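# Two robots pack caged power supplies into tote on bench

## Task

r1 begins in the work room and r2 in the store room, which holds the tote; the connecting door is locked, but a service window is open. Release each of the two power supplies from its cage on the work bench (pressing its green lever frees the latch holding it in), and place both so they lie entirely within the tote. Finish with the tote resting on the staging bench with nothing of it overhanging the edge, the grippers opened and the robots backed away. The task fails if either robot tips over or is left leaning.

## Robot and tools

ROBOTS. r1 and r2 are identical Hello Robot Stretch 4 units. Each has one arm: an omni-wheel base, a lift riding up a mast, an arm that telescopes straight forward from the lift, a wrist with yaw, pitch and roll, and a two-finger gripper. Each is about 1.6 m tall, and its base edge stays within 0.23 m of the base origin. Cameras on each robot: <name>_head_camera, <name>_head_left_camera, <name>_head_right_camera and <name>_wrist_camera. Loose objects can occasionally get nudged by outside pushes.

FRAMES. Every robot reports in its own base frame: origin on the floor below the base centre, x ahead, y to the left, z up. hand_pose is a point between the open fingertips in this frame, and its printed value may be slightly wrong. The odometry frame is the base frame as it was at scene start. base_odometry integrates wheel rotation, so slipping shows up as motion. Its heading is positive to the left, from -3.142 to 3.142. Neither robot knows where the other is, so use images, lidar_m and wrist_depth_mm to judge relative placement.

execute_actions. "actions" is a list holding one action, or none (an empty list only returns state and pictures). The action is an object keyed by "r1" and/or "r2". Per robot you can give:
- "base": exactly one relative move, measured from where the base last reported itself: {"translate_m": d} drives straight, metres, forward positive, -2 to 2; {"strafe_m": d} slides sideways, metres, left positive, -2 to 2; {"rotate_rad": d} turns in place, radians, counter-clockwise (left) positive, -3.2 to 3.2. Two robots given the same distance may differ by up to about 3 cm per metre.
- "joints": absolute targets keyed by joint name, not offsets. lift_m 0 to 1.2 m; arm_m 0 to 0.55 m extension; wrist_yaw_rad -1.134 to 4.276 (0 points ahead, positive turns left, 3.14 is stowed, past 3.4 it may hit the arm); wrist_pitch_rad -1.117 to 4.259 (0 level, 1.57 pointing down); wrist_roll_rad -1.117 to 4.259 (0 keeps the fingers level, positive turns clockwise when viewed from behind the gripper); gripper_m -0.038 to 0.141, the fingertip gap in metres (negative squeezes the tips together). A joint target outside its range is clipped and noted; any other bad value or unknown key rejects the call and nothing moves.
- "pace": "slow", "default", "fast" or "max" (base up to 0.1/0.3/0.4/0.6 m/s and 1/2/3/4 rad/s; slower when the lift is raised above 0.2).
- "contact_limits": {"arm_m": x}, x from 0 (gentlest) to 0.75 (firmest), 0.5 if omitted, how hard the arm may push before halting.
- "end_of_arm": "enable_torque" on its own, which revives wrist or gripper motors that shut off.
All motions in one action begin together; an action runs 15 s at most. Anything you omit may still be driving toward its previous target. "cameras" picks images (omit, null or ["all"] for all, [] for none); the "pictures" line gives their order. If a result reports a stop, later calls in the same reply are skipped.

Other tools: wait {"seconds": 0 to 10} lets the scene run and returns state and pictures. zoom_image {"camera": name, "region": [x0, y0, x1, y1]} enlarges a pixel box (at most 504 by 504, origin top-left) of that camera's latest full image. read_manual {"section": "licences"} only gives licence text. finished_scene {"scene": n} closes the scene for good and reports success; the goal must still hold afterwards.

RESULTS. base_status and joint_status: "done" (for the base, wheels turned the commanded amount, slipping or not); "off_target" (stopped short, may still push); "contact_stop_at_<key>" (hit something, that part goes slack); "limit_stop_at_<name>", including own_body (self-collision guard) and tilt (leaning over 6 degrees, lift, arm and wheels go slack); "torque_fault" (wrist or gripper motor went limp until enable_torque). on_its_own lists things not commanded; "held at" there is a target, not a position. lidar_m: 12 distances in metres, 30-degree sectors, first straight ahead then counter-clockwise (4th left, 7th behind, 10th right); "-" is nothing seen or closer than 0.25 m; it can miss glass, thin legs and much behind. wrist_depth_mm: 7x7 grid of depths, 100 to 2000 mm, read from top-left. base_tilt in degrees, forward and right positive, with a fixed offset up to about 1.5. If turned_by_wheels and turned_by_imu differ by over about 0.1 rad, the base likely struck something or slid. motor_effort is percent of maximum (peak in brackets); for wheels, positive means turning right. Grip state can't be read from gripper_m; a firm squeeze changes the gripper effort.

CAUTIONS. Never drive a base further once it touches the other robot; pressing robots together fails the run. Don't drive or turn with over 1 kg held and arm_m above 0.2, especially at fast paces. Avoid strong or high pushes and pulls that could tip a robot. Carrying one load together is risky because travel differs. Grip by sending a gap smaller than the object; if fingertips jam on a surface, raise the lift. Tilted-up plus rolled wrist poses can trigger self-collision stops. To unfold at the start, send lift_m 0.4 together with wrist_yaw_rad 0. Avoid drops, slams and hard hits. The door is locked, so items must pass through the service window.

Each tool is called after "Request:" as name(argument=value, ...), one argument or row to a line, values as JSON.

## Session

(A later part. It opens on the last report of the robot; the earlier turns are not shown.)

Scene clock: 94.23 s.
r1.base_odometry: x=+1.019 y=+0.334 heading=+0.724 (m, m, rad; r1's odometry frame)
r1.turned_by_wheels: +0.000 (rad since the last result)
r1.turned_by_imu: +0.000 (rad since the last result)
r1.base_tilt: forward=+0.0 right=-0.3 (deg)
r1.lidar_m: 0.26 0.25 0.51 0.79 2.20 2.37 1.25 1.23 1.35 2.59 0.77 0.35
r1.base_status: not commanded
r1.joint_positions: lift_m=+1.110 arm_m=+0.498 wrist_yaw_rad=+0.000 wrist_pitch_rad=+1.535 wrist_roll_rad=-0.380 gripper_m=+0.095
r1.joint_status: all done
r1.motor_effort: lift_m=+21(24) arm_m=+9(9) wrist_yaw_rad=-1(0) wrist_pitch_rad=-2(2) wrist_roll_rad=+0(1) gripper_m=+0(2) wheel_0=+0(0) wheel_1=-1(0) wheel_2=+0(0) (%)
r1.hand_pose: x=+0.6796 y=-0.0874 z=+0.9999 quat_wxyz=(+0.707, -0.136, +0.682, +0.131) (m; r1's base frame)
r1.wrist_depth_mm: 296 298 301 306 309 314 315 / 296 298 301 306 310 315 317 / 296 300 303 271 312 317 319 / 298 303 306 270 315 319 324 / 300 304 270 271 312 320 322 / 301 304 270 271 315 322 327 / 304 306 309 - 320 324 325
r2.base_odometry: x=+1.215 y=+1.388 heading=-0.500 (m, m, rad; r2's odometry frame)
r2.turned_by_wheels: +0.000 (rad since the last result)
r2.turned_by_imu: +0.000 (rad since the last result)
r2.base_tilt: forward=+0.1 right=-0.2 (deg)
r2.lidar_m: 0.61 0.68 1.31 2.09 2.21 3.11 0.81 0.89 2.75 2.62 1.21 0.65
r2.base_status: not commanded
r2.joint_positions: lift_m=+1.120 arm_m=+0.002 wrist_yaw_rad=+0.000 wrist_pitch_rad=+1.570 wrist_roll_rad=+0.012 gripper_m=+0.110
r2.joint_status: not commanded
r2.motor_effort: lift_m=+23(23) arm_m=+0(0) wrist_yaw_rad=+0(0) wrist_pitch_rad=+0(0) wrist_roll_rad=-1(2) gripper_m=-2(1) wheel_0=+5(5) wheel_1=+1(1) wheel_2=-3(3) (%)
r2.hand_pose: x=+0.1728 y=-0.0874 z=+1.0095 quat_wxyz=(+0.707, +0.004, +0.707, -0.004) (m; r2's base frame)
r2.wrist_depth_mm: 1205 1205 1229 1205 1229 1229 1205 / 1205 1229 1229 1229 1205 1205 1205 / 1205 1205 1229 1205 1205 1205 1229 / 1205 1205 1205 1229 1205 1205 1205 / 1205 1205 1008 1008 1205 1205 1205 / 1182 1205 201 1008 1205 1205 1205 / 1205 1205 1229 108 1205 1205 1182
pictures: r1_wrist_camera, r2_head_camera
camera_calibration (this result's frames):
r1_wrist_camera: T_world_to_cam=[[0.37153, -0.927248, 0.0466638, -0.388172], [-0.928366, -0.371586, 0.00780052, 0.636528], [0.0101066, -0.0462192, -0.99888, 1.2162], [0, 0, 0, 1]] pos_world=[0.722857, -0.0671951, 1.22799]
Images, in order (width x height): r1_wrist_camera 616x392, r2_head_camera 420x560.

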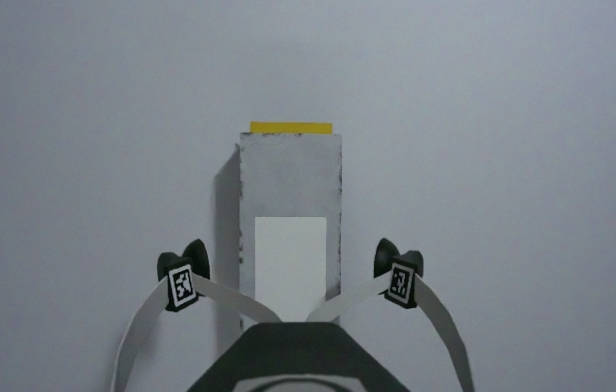

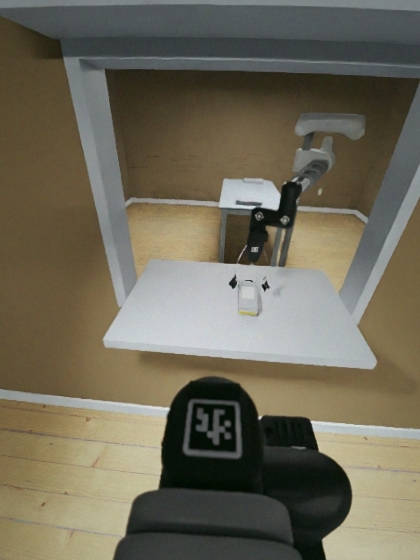

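Request:
execute_actions(
  actions=[
    {"r1":{"base":{"rotate_rad":-0.455},"joints":{"arm_m":0.0,"wrist_roll_rad":0.32,"gripper_m":0.074},"pace":"max"},"r2":{"base":{"strafe_m":-0.045}}},
  ],
  cameras=[],
)

Request:
execute_actions(
  actions=[
    {"r1":{"base":{"strafe_m":-1.56},"joints":{"lift_m":0.45},"pace":"max"},"r2":{"base":{"translate_m":0.3},"joints":{"arm_m":0.45,"gripper_m":0.115}}},
  ],
  cameras=["r1_head_right_camera","r2_wrist_camera","r2_head_camera"],
)

Scene clock: 96.97 s.
r1.base_odometry: x=+1.019 y=+0.334 heading=+0.269 (m, m, rad; r1's odometry frame)
r1.turned_by_wheels: -0.455 (rad since the last result)
r1.turned_by_imu: -0.460 (rad since the last result)
r1.base_tilt: forward=-0.1 right=-0.3 (deg)
r1.lidar_m: 0.32 0.25 0.26 0.54 0.86 2.19 2.44 1.24 1.23 3.14 2.57 0.65
r1.base_status: done
r1.joint_positions: lift_m=+1.110 arm_m=+0.003 wrist_yaw_rad=+0.000 wrist_pitch_rad=+1.535 wrist_roll_rad=+0.320 gripper_m=+0.074
r1.joint_status: all done
r1.motor_effort: lift_m=+21(21) arm_m=-9(7) wrist_yaw_rad=+1(1) wrist_pitch_rad=-1(1) wrist_roll_rad=-1(6) gripper_m=-3(0) wheel_0=+1(4) wheel_1=+0(5) wheel_2=+0(5) (%)
r1.hand_pose: x=+0.1837 y=-0.0874 z=+0.9999 quat_wxyz=(+0.710, +0.115, +0.686, -0.111) (m; r1's base frame)
r1.wrist_depth_mm: 300 741 1182 1182 1205 1205 1205 / 298 820 1182 1205 1205 1205 1255 / 303 917 1205 1205 1205 1229 1255 / 322 1060 1182 1229 1255 1229 1255 / 750 1205 991 1025 1229 1229 1229 / 866 1182 1008 991 204 1281 1281 / 976 1205 1205 - 1255 1255 1229
r2.base_odometry: x=+1.193 y=+1.349 heading=-0.500 (m, m, rad; r2's odometry frame)
r2.turned_by_wheels: +0.000 (rad since the last result)
r2.turned_by_imu: +0.001 (rad since the last result)
r2.base_tilt: forward=+0.1 right=-0.3 (deg)
r2.lidar_m: 0.60 0.68 1.27 2.13 2.25 3.17 0.86 0.91 2.66 2.58 1.18 0.65
r2.base_status: done
r2.joint_positions: lift_m=+1.120 arm_m=+0.002 wrist_yaw_rad=+0.000 wrist_pitch_rad=+1.570 wrist_roll_rad=+0.012 gripper_m=+0.110
r2.joint_status: not commanded
r2.motor_effort: lift_m=+22(22) arm_m=+0(1) wrist_yaw_rad=+0(0) wrist_pitch_rad=+1(1) wrist_roll_rad=-2(0) gripper_m=+0(0) wheel_0=+3(10) wheel_1=-2(9) wheel_2=+0(0) (%)
r2.hand_pose: x=+0.1728 y=-0.0874 z=+1.0095 quat_wxyz=(+0.707, +0.004, +0.707, -0.004) (m; r2's base frame)
r2.wrist_depth_mm: 1229 1205 1229 1205 1205 1229 1229 / 1229 1205 1205 1205 1205 1229 1229 / 1229 1229 1205 1205 1205 1229 1229 / 1205 1205 1205 1205 1229 1205 1205 / 1205 1205 1008 1008 1205 1229 1205 / 1205 1205 201 1008 1205 1229 1205 / 1205 1205 1205 108 1229 1205 1205
pictures: none
No camera images: the call's "cameras" was empty. Leave "cameras" out to get every camera's image.

Scene clock: 103.07 s.
r1.base_odometry: x=+1.434 y=-1.170 heading=+0.269 (m, m, rad; r1's odometry frame)
r1.turned_by_wheels: +0.000 (rad since the last result)
r1.turned_by_imu: +0.004 (rad since the last result)
r1.base_tilt: forward=-0.1 right=-0.4 (deg)
r1.lidar_m: 1.71 1.67 1.45 1.63 2.93 0.45 0.50 0.80 2.64 1.87 1.51 1.50
r1.base_status: done
r1.joint_positions: lift_m=+0.450 arm_m=+0.003 wrist_yaw_rad=+0.000 wrist_pitch_rad=+1.535 wrist_roll_rad=+0.320 gripper_m=+0.074
r1.joint_status: all done
r1.motor_effort: lift_m=+19(19) arm_m=-9(9) wrist_yaw_rad=-2(1) wrist_pitch_rad=-2(2) wrist_roll_rad=+0(1) gripper_m=-2(4) wheel_0=-1(11) wheel_1=+2(7) wheel_2=+1(2) (%)
r1.hand_pose: x=+0.1837 y=-0.0874 z=+0.3400 quat_wxyz=(+0.710, +0.115, +0.685, -0.111) (m; r1's base frame)
r1.wrist_depth_mm: 539 539 554 549 559 569 574 / 539 544 554 559 564 574 574 / 544 549 559 559 569 569 580 / 544 554 559 564 569 574 585 / 549 549 351 353 574 580 585 / 554 353 349 353 204 580 591 / 554 349 351 - 362 585 591
r2.base_odometry: x=+1.456 y=+1.205 heading=-0.499 (m, m, rad; r2's odometry frame)
r2.turned_by_wheels: +0.000 (rad since the last result)
r2.turned_by_imu: +0.002 (rad since the last result)
r2.base_tilt: forward=+0.1 right=-0.2 (deg)
r2.lidar_m: 0.32 0.36 0.48 2.12 2.24 3.15 1.15 1.23 2.68 1.89 0.48 0.33
r2.base_status: done
r2.joint_positions: lift_m=+1.120 arm_m=+0.449 wrist_yaw_rad=+0.000 wrist_pitch_rad=+1.570 wrist_roll_rad=+0.012 gripper_m=+0.115
r2.joint_status: all done
r2.motor_effort: lift_m=+22(22) arm_m=+8(7) wrist_yaw_rad=-1(1) wrist_pitch_rad=+0(0) wrist_roll_rad=+0(1) gripper_m=+0(1) wheel_0=+3(8) wheel_1=+3(6) wheel_2=-2(12) (%)
r2.hand_pose: x=+0.6198 y=-0.0874 z=+1.0095 quat_wxyz=(+0.707, +0.004, +0.707, -0.004) (m; r2's base frame)
r2.wrist_depth_mm: 320 322 322 320 322 322 322 / 320 320 320 320 322 322 324 / 320 319 320 320 320 322 322 / 320 319 320 282 320 322 322 / 319 320 319 281 322 322 322 / 319 319 215 279 320 320 320 / 319 319 319 108 320 320 320
pictures: r1_head_right_camera, r2_head_camera, r2_wrist_camera
camera_calibration (this result's frames):
r2_wrist_camera: T_world_to_cam=[[-0.0469037, -0.998822, 0.0124558, -0.0752407], [-0.998895, 0.0468635, -0.00350206, 0.689166], [0.00291422, -0.0126063, -0.999916, 1.23924], [0, 0, 0, 1]] pos_world=[0.681264, -0.0918266, 1.24248]
Images, in order (width x height): r1_head_right_camera 420x672, r2_head_camera 420x560, r2_wrist_camera 616x392.

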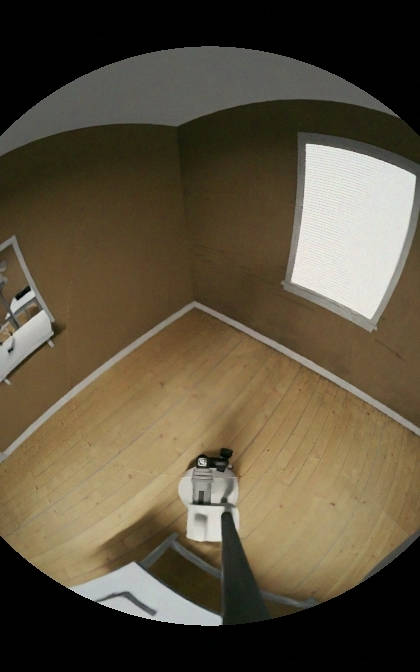

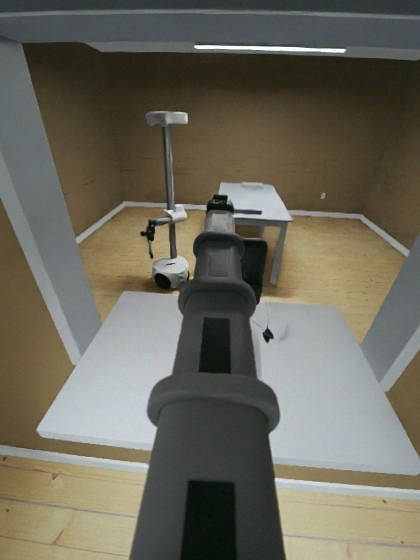

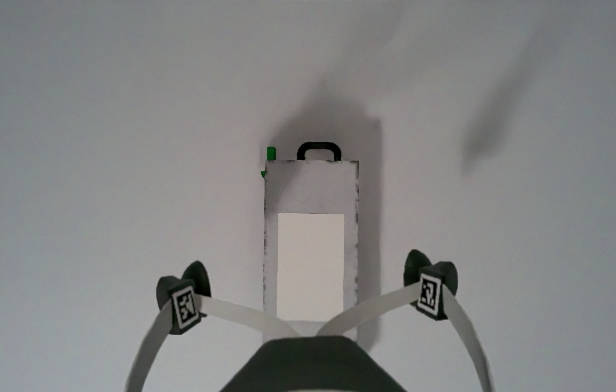

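Request:
execute_actions(
  actions=[
    {"r1":{"base":{"rotate_rad":2.408},"pace":"max"},"r2":{"joints":{"arm_m":0.444,"lift_m":1.054,"wrist_roll_rad":0.065,"gripper_m":0.09}}},
  ],
  cameras=["r2_wrist_camera"],
)

Scene clock: 105.30 s.
r1.base_odometry: x=+1.434 y=-1.170 heading=+2.677 (m, m, rad; r1's odometry frame)
r1.turned_by_wheels: +2.408 (rad since the last result)
r1.turned_by_imu: +2.438 (rad since the last result)
r1.base_tilt: forward=-0.1 right=-0.4 (deg)
r1.lidar_m: 0.45 0.44 0.63 1.59 2.28 1.63 1.52 1.57 1.77 1.47 1.53 2.32
r1.base_status: done
r1.joint_positions: lift_m=+0.450 arm_m=+0.003 wrist_yaw_rad=+0.000 wrist_pitch_rad=+1.535 wrist_roll_rad=+0.320 gripper_m=+0.074
r1.joint_status: not commanded
r1.motor_effort: lift_m=+20(21) arm_m=-9(9) wrist_yaw_rad=-1(1) wrist_pitch_rad=-1(1) wrist_roll_rad=-1(1) gripper_m=-2(2) wheel_0=-2(7) wheel_1=+2(6) wheel_2=+0(12) (%)
r1.hand_pose: x=+0.1838 y=-0.0874 z=+0.3399 quat_wxyz=(+0.710, +0.115, +0.685, -0.111) (m; r1's base frame)
r1.wrist_depth_mm: 418 544 554 559 564 574 569 / 535 549 559 559 559 569 574 / 539 549 554 559 564 574 580 / 549 554 559 564 574 580 580 / 549 554 351 355 564 574 580 / 549 353 349 353 204 580 585 / 549 351 353 - 364 585 585
r2.base_odometry: x=+1.456 y=+1.205 heading=-0.499 (m, m, rad; r2's odometry frame)
r2.turned_by_wheels: +0.000 (rad since the last result)
r2.turned_by_imu: +0.001 (rad since the last result)
r2.base_tilt: forward=+0.1 right=-0.2 (deg)
r2.lidar_m: 0.30 0.37 0.49 2.12 2.22 3.14 1.12 1.21 2.69 1.91 0.50 0.34
r2.base_status: not commanded
r2.joint_positions: lift_m=+1.054 arm_m=+0.445 wrist_yaw_rad=+0.000 wrist_pitch_rad=+1.570 wrist_roll_rad=+0.065 gripper_m=+0.090
r2.joint_status: all done
r2.motor_effort: lift_m=+17(20) arm_m=-8(7) wrist_yaw_rad=-1(1) wrist_pitch_rad=+0(0) wrist_roll_rad=+0(0) gripper_m=-2(1) wheel_0=+3(3) wheel_1=+3(3) wheel_2=-3(3) (%)
r2.hand_pose: x=+0.6166 y=-0.0874 z=+0.9440 quat_wxyz=(+0.707, +0.023, +0.706, -0.023) (m; r2's base frame)
r2.wrist_depth_mm: 255 256 256 256 256 257 256 / 255 256 256 256 256 257 257 / 255 255 256 219 256 256 256 / 254 255 255 216 256 256 256 / 255 255 254 215 255 256 256 / 254 254 199 215 204 255 255 / 254 254 254 108 255 255 255
pictures: r2_wrist_camera
camera_calibration (this result's frames):
r2_wrist_camera: T_world_to_cam=[[-0.0996349, -0.994947, 0.0124169, -0.0416897], [-0.995022, 0.0996001, -0.00338724, 0.687794], [0.0021334, -0.0126926, -0.999917, 1.17416], [0, 0, 0, 1]] pos_world=[0.677711, -0.0950803, 1.17691]
Images, in order (width x height): r2_wrist_camera 616x392.

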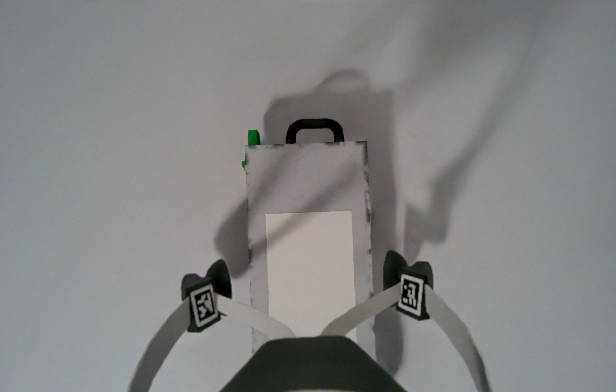

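Request:
execute_actions(
  actions=[
    {"r1":{"base":{"strafe_m":1.4},"joints":{"lift_m":0.76,"wrist_pitch_rad":0.85},"pace":"max"},"r2":{"joints":{"lift_m":1.051,"gripper_m":0.01}}},
  ],
  cameras=["r2_wrist_camera","r1_head_camera"],
)

Scene clock: 109.63 s.
r1.base_odometry: x=+0.806 y=-2.421 heading=+2.677 (m, m, rad; r1's odometry frame)
r1.turned_by_wheels: +0.000 (rad since the last result)
r1.turned_by_imu: -0.003 (rad since the last result)
r1.base_tilt: forward=-0.1 right=-0.3 (deg)
r1.lidar_m: 0.41 0.42 1.31 1.23 1.26 1.64 1.58 1.62 2.16 2.87 0.59 0.41
r1.base_status: done
r1.joint_positions: lift_m=+0.760 arm_m=+0.003 wrist_yaw_rad=+0.000 wrist_pitch_rad=+0.851 wrist_roll_rad=+0.320 gripper_m=+0.074
r1.joint_status: all done
r1.motor_effort: lift_m=+21(25) arm_m=-9(9) wrist_yaw_rad=-2(1) wrist_pitch_rad=-5(10) wrist_roll_rad=+1(0) gripper_m=-2(3) wheel_0=+0(6) wheel_1=+1(14) wheel_2=-1(1) (%)
r1.hand_pose: x=+0.3635 y=-0.0874 z=+0.7212 quat_wxyz=(+0.899, +0.145, +0.408, -0.066) (m; r1's base frame)
r1.wrist_depth_mm: 379 349 319 300 279 262 250 / 317 296 273 256 243 238 283 / 271 253 238 231 242 1160 1118 / 236 226 233 1118 1118 1042 1008 / 224 1078 1060 1025 976 931 768 / 332 379 917 931 206 854 831 / 946 500 574 - 831 798 778
r2.base_odometry: x=+1.456 y=+1.205 heading=-0.499 (m, m, rad; r2's odometry frame)
r2.turned_by_wheels: +0.000 (rad since the last result)
r2.turned_by_imu: +0.001 (rad since the last result)
r2.base_tilt: forward=+0.2 right=-0.2 (deg)
r2.lidar_m: 0.34 0.36 0.49 2.12 2.22 3.14 1.14 1.24 2.69 1.88 0.47 0.32
r2.base_status: not commanded
r2.joint_positions: lift_m=+1.051 arm_m=+0.445 wrist_yaw_rad=+0.000 wrist_pitch_rad=+1.570 wrist_roll_rad=+0.065 gripper_m=+0.010
r2.joint_status: all done
r2.motor_effort: lift_m=+20(20) arm_m=-8(8) wrist_yaw_rad=-1(1) wrist_pitch_rad=+0(0) wrist_roll_rad=-1(2) gripper_m=-23(23) wheel_0=+2(3) wheel_1=+3(3) wheel_2=-2(3) (%)
r2.hand_pose: x=+0.6166 y=-0.0874 z=+0.9407 quat_wxyz=(+0.707, +0.023, +0.706, -0.023) (m; r2's base frame)
r2.wrist_depth_mm: 250 250 251 251 251 251 251 / 250 251 251 250 251 251 252 / 250 251 250 197 251 251 252 / 250 250 250 197 250 250 251 / 250 249 250 197 251 251 251 / 250 249 196 197 187 250 251 / 249 249 249 108 250 250 251
pictures: r1_head_camera, r2_wrist_camera
camera_calibration (this result's frames):
r2_wrist_camera: T_world_to_cam=[[-0.0997209, -0.994938, 0.0124132, -0.0415918], [-0.995013, 0.0996857, -0.00342305, 0.687821], [0.0021683, -0.0126927, -0.999917, 1.17088], [0, 0, 0, 1]] pos_world=[0.677704, -0.0950855, 1.17365]
Images, in order (width x height): r1_head_camera 420x560, r2_wrist_camera 616x392.

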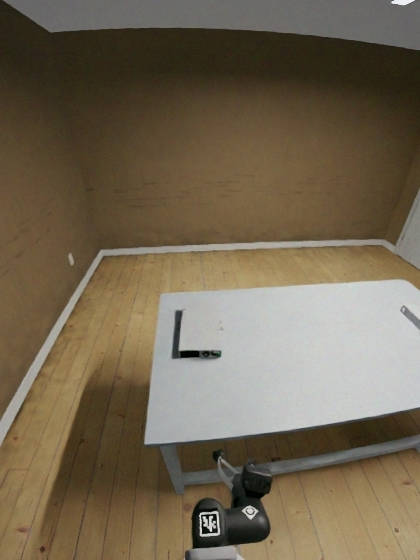

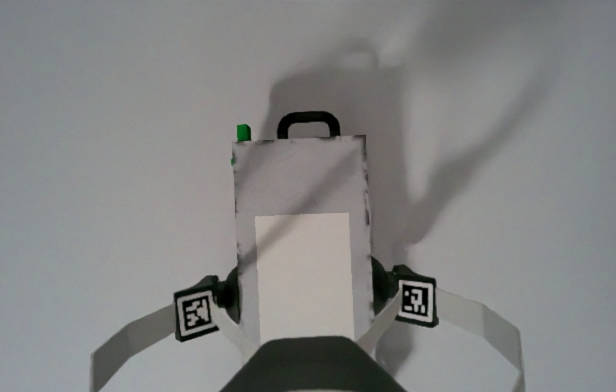

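Request:
execute_actions(
  actions=[
    {"r1":{"base":{"rotate_rad":0.037},"joints":{"lift_m":0.84},"pace":"max"},"r2":{"joints":{"lift_m":1.08,"arm_m":0.0},"pace":"fast"}},
  ],
  cameras=[],
)

Request:
execute_actions(
  actions=[
    {"r1":{"base":{"strafe_m":0.021},"joints":{"lift_m":0.709,"wrist_pitch_rad":0.3,"arm_m":0.2}},"r2":{"base":{"translate_m":-0.5},"pace":"fast"}},
  ],
  cameras=["r1_wrist_camera","r1_head_camera"],
)

Scene clock: 113.20 s.
r1.base_odometry: x=+0.806 y=-2.421 heading=+2.714 (m, m, rad; r1's odometry frame)
r1.turned_by_wheels: +0.037 (rad since the last result)
r1.turned_by_imu: +0.038 (rad since the last result)
r1.base_tilt: forward=-0.1 right=-0.4 (deg)
r1.lidar_m: 0.39 0.42 1.28 1.22 1.30 1.65 1.58 1.63 2.25 2.86 0.56 0.43
r1.base_status: done
r1.joint_positions: lift_m=+0.840 arm_m=+0.003 wrist_yaw_rad=+0.000 wrist_pitch_rad=+0.851 wrist_roll_rad=+0.320 gripper_m=+0.074
r1.joint_status: all done
r1.motor_effort: lift_m=+21(25) arm_m=-9(9) wrist_yaw_rad=-1(3) wrist_pitch_rad=-5(6) wrist_roll_rad=-1(0) gripper_m=-1(2) wheel_0=+0(3) wheel_1=-1(5) wheel_2=+1(3) (%)
r1.hand_pose: x=+0.3635 y=-0.0874 z=+0.8012 quat_wxyz=(+0.899, +0.145, +0.408, -0.066) (m; r1's base frame)
r1.wrist_depth_mm: - 480 452 449 415 387 375 / 500 439 407 382 362 345 332 / 407 379 355 336 322 306 300 / 349 332 317 303 297 1098 1078 / 309 297 290 1078 1042 1025 991 / 287 287 512 1008 204 904 891 / 1025 976 564 - 904 878 854
r2.base_odometry: x=+1.456 y=+1.205 heading=-0.499 (m, m, rad; r2's odometry frame)
r2.turned_by_wheels: +0.000 (rad since the last result)
r2.turned_by_imu: +0.001 (rad since the last result)
r2.base_tilt: forward=+0.1 right=-0.1 (deg)
r2.lidar_m: 0.28 0.35 0.50 2.10 2.25 3.18 1.13 1.22 2.69 1.87 0.45 0.26
r2.base_status: not commanded
r2.joint_positions: lift_m=+1.080 arm_m=+0.003 wrist_yaw_rad=+0.000 wrist_pitch_rad=+1.570 wrist_roll_rad=+0.065 gripper_m=+0.010
r2.joint_status: all done
joint sent to its limit — the command would take r2.arm_m past its lower limit, so that joint was sent only as far as its limit.
r2.motor_effort: lift_m=+25(28) arm_m=-8(5) wrist_yaw_rad=+1(1) wrist_pitch_rad=-1(3) wrist_roll_rad=-2(1) gripper_m=-24(23) wheel_0=+2(2) wheel_1=+3(3) wheel_2=-3(3) (%)
r2.hand_pose: x=+0.1740 y=-0.0874 z=+0.9693 quat_wxyz=(+0.707, +0.023, +0.707, -0.023) (m; r2's base frame)
r2.wrist_depth_mm: 281 281 282 282 282 282 283 / 314 976 1008 1060 1098 1160 1182 / 1160 1160 1160 197 1182 1182 1160 / 1160 1182 1182 197 1160 1182 1160 / 1182 1160 1160 197 1182 1182 1182 / 1182 1182 196 197 187 1160 1160 / 1160 1160 1160 108 1182 1182 1160
pictures: none
No camera images: the call's "cameras" was empty. Leave "cameras" out to get every camera's image.

Scene clock: 116.17 s.
r1.base_odometry: x=+0.798 y=-2.441 heading=+2.714 (m, m, rad; r1's odometry frame)
r1.turned_by_wheels: +0.000 (rad since the last result)
r1.turned_by_imu: +0.000 (rad since the last result)
r1.base_tilt: forward=-0.1 right=-0.4 (deg)
r1.lidar_m: 0.40 0.41 1.25 1.21 1.25 1.65 1.58 1.65 2.27 2.89 0.58 0.43
r1.base_status: done
r1.joint_positions: lift_m=+0.709 arm_m=+0.198 wrist_yaw_rad=+0.000 wrist_pitch_rad=+0.302 wrist_roll_rad=+0.320 gripper_m=+0.074
r1.joint_status: all done
r1.motor_effort: lift_m=+18(22) arm_m=+9(8) wrist_yaw_rad=-1(1) wrist_pitch_rad=-7(10) wrist_roll_rad=-1(0) gripper_m=-1(3) wheel_0=+0(9) wheel_1=+1(4) wheel_2=+1(1) (%)
r1.hand_pose: x=+0.6447 y=-0.0874 z=+0.8016 quat_wxyz=(+0.976, +0.157, +0.149, -0.024) (m; r1's base frame)
r1.wrist_depth_mm: - - - - - - - / - - - - - 661 549 / - - - 539 500 418 364 / - - 345 327 349 306 274 / 1863 368 297 297 256 239 222 / 1576 291 239 236 197 197 186 / 260 235 228 - 185 166 -
r2.base_odometry: x=+1.018 y=+1.444 heading=-0.500 (m, m, rad; r2's odometry frame)
r2.turned_by_wheels: +0.000 (rad since the last result)
r2.turned_by_imu: -0.001 (rad since the last result)
r2.base_tilt: forward=+0.1 right=-0.2 (deg)
r2.lidar_m: 0.81 0.88 1.57 2.13 2.27 3.17 0.64 0.70 2.65 2.58 1.46 0.26
r2.base_status: done
r2.joint_positions: lift_m=+1.080 arm_m=+0.003 wrist_yaw_rad=+0.000 wrist_pitch_rad=+1.570 wrist_roll_rad=+0.065 gripper_m=+0.010
r2.joint_status: not commanded
r2.motor_effort: lift_m=+25(25) arm_m=-8(8) wrist_yaw_rad=+0(1) wrist_pitch_rad=-1(2) wrist_roll_rad=-1(1) gripper_m=-23(23) wheel_0=-5(10) wheel_1=-2(8) wheel_2=+2(11) (%)
r2.hand_pose: x=+0.1741 y=-0.0874 z=+0.9693 quat_wxyz=(+0.707, +0.023, +0.706, -0.023) (m; r2's base frame)
r2.wrist_depth_mm: 1182 1160 1160 1182 1182 1182 1182 / 1182 1182 1182 1182 1182 1182 1160 / 1182 1182 1160 197 1160 1160 1182 / 1160 1160 1160 197 1182 1182 1160 / 1160 1160 1160 197 1182 1182 1182 / 1160 1160 196 197 187 1160 1182 / 1182 1160 1160 108 1182 1160 1160
pictures: r1_head_camera, r1_wrist_camera
camera_calibration (this result's frames):
r1_wrist_camera: T_world_to_cam=[[-0.124645, -0.949519, -0.287883, 0.220172], [-0.321345, 0.31314, -0.89369, 0.996794], [0.938723, -0.0188845, -0.344154, -0.102588], [0, 0, 0, 1]] pos_world=[0.44406, -0.105016, 0.918902]
Images, in order (width x height): r1_head_camera 420x560, r1_wrist_camera 616x392.

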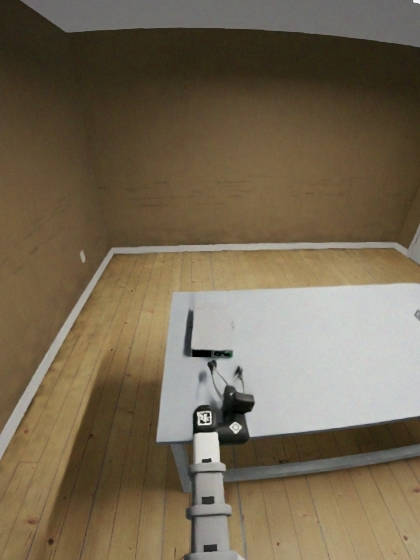

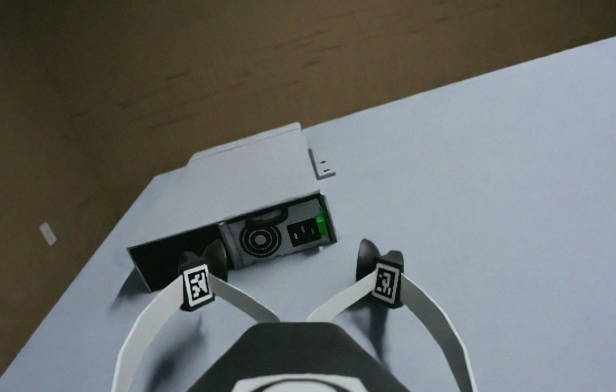

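Request:
execute_actions(
  actions=[
    {"r1":{"base":{"strafe_m":0.005},"joints":{"arm_m":0.245,"gripper_m":0.068},"contact_limits":{"arm_m":0.1}},"r2":{"base":{"strafe_m":0.5},"joints":{"lift_m":1.02},"pace":"fast"}},
  ],
  cameras=["r1_wrist_camera"],
)

Scene clock: 119.23 s.
r1.base_odometry: x=+0.796 y=-2.445 heading=+2.714 (m, m, rad; r1's odometry frame)
r1.turned_by_wheels: +0.000 (rad since the last result)
r1.turned_by_imu: +0.001 (rad since the last result)
r1.base_tilt: forward=+0.0 right=-0.3 (deg)
r1.lidar_m: 0.41 0.42 1.27 1.19 1.24 1.65 1.58 1.67 2.26 2.89 0.57 0.39
r1.base_status: done
r1.joint_positions: lift_m=+0.709 arm_m=+0.243 wrist_yaw_rad=+0.000 wrist_pitch_rad=+0.302 wrist_roll_rad=+0.320 gripper_m=+0.068
r1.joint_status: all done
r1.motor_effort: lift_m=+18(18) arm_m=+9(9) wrist_yaw_rad=-2(0) wrist_pitch_rad=-7(6) wrist_roll_rad=+0(1) gripper_m=-1(1) wheel_0=+0(5) wheel_1=+2(9) wheel_2=+0(1) (%)
r1.contact_limits: arm_m 0.1
r1.hand_pose: x=+0.6897 y=-0.0874 z=+0.8016 quat_wxyz=(+0.976, +0.157, +0.149, -0.024) (m; r1's base frame)
r1.wrist_depth_mm: - - - - - - - / - - - - - 654 554 / - - - 559 500 415 364 / - - 345 300 349 303 274 / 1808 343 252 255 252 239 222 / 1537 281 243 232 198 196 185 / 260 232 226 - 184 166 -
r2.base_odometry: x=+1.257 y=+1.883 heading=-0.500 (m, m, rad; r2's odometry frame)
r2.turned_by_wheels: +0.000 (rad since the last result)
r2.turned_by_imu: +0.001 (rad since the last result)
r2.base_tilt: forward=+0.1 right=-0.1 (deg)
r2.lidar_m: 0.83 1.10 1.60 1.63 1.76 2.46 1.18 0.74 0.96 3.08 1.18 0.25
r2.base_status: done
r2.joint_positions: lift_m=+1.020 arm_m=+0.003 wrist_yaw_rad=+0.000 wrist_pitch_rad=+1.570 wrist_roll_rad=+0.065 gripper_m=+0.010
r2.joint_status: all done
r2.motor_effort: lift_m=+20(23) arm_m=-8(8) wrist_yaw_rad=+0(0) wrist_pitch_rad=+0(0) wrist_roll_rad=-1(1) gripper_m=-22(24) wheel_0=-2(12) wheel_1=+1(10) wheel_2=+0(3) (%)
r2.hand_pose: x=+0.1741 y=-0.0874 z=+0.9096 quat_wxyz=(+0.707, +0.023, +0.706, -0.023) (m; r2's base frame)
r2.wrist_depth_mm: 1118 1118 1138 1138 1118 1118 1118 / 1118 1138 1118 1118 1118 1118 1118 / 1118 1118 1118 197 1118 1118 1118 / 1118 1118 1118 198 1118 1118 1118 / 1118 1118 917 198 1098 1118 1098 / 1118 1098 196 197 187 1118 1118 / 1118 1098 1118 108 1118 1118 1118
pictures: r1_wrist_camera
camera_calibration (this result's frames):
r1_wrist_camera: T_world_to_cam=[[-0.124647, -0.949519, -0.287884, 0.225783], [-0.321337, 0.313141, -0.893692, 1.01125], [0.938726, -0.0188884, -0.344147, -0.144841], [0, 0, 0, 1]] pos_world=[0.489063, -0.105016, 0.918903]
Images, in order (width x height): r1_wrist_camera 616x392.

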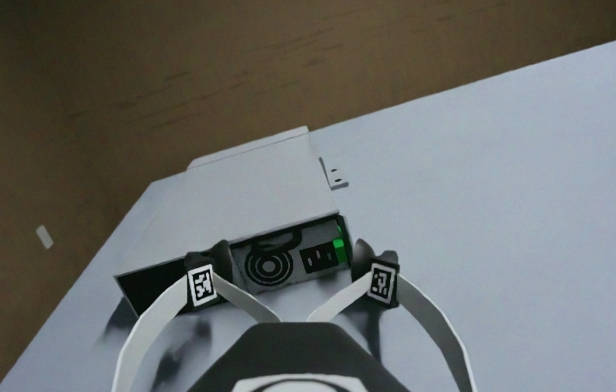

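Request:
execute_actions(
  actions=[
    {"r1":{"joints":{"arm_m":0.249,"gripper_m":0.03}},"r2":{"base":{"translate_m":-1.4},"pace":"fast"}},
  ],
  cameras=["r1_wrist_camera"],
)

Request:
zoom_image(
  camera="r1_wrist_camera",
  region=[190, 210, 400, 330],
)

Scene clock: 124.83 s.
r1.base_odometry: x=+0.796 y=-2.445 heading=+2.714 (m, m, rad; r1's odometry frame)
r1.turned_by_wheels: +0.000 (rad since the last result)
r1.turned_by_imu: +0.001 (rad since the last result)
r1.base_tilt: forward=+0.0 right=-0.4 (deg)
r1.lidar_m: 0.39 0.41 1.27 1.20 1.26 1.65 1.58 1.64 2.27 2.90 0.59 0.41
r1.base_status: not commanded
r1.joint_positions: lift_m=+0.709 arm_m=+0.247 wrist_yaw_rad=+0.001 wrist_pitch_rad=+0.303 wrist_roll_rad=+0.320 gripper_m=+0.030
r1.joint_status: all done
r1.motor_effort: lift_m=+18(18) arm_m=+9(9) wrist_yaw_rad=-6(4) wrist_pitch_rad=-10(10) wrist_roll_rad=-1(2) gripper_m=-10(9) wheel_0=+0(0) wheel_1=+1(2) wheel_2=+1(1) (%)
r1.hand_pose: x=+0.6938 y=-0.0871 z=+0.8013 quat_wxyz=(+0.976, +0.157, +0.149, -0.024) (m; r1's base frame)
r1.wrist_depth_mm: - - - - - - - / - - - - - 647 544 / - - - 508 500 413 362 / - - 342 298 347 301 273 / 1756 327 251 250 263 238 220 / 1537 281 194 229 195 196 185 / 259 230 226 - 182 164 -
r2.base_odometry: x=+0.029 y=+2.554 heading=-0.500 (m, m, rad; r2's odometry frame)
r2.turned_by_wheels: -0.001 (rad since the last result)
r2.turned_by_imu: -0.001 (rad since the last result)
r2.base_tilt: forward=+0.2 right=-0.2 (deg)
r2.lidar_m: 2.26 2.34 1.76 1.69 1.78 1.91 1.82 0.40 0.31 0.28 0.30 0.25
r2.base_status: done
r2.joint_positions: lift_m=+1.020 arm_m=+0.003 wrist_yaw_rad=+0.000 wrist_pitch_rad=+1.570 wrist_roll_rad=+0.065 gripper_m=+0.010
r2.joint_status: not commanded
r2.motor_effort: lift_m=+21(21) arm_m=-7(8) wrist_yaw_rad=+0(0) wrist_pitch_rad=-1(1) wrist_roll_rad=+1(1) gripper_m=-23(24) wheel_0=-5(9) wheel_1=-2(6) wheel_2=+0(13) (%)
r2.hand_pose: x=+0.1741 y=-0.0874 z=+0.9096 quat_wxyz=(+0.707, +0.023, +0.706, -0.023) (m; r2's base frame)
r2.wrist_depth_mm: 1118 1118 1118 1118 1118 397 375 / 1118 1118 1118 1118 1118 1118 375 / 1118 1118 1118 197 1118 1118 375 / 1118 1118 1118 197 1118 1118 373 / 1118 1118 917 197 1118 1118 373 / 1098 1098 196 197 187 373 373 / 1118 1098 1098 108 1118 1118 373
pictures: r1_wrist_camera
camera_calibration (this result's frames):
r1_wrist_camera: T_world_to_cam=[[-0.124005, -0.949638, -0.287768, 0.225918], [-0.322471, 0.312832, -0.893392, 1.01277], [0.938422, -0.0179885, -0.345024, -0.147802], [0, 0, 0, 1]] pos_world=[0.493304, -0.104945, 0.918815]
Images, in order (width x height): r1_wrist_camera 616x392.

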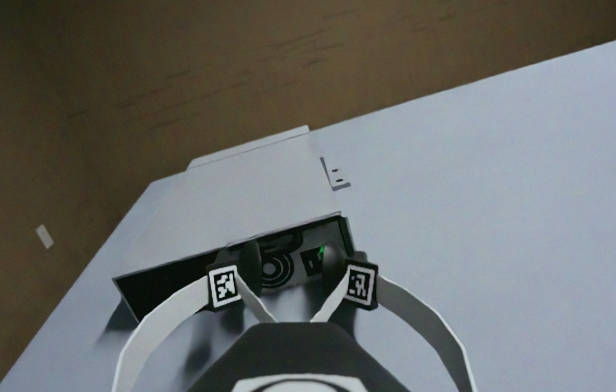

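Region (190, 210, 400, 330) of r1_wrist_camera's 616x392 image, scaled by 2.400; it fills the top 288 rows of this view, and the rest is white.

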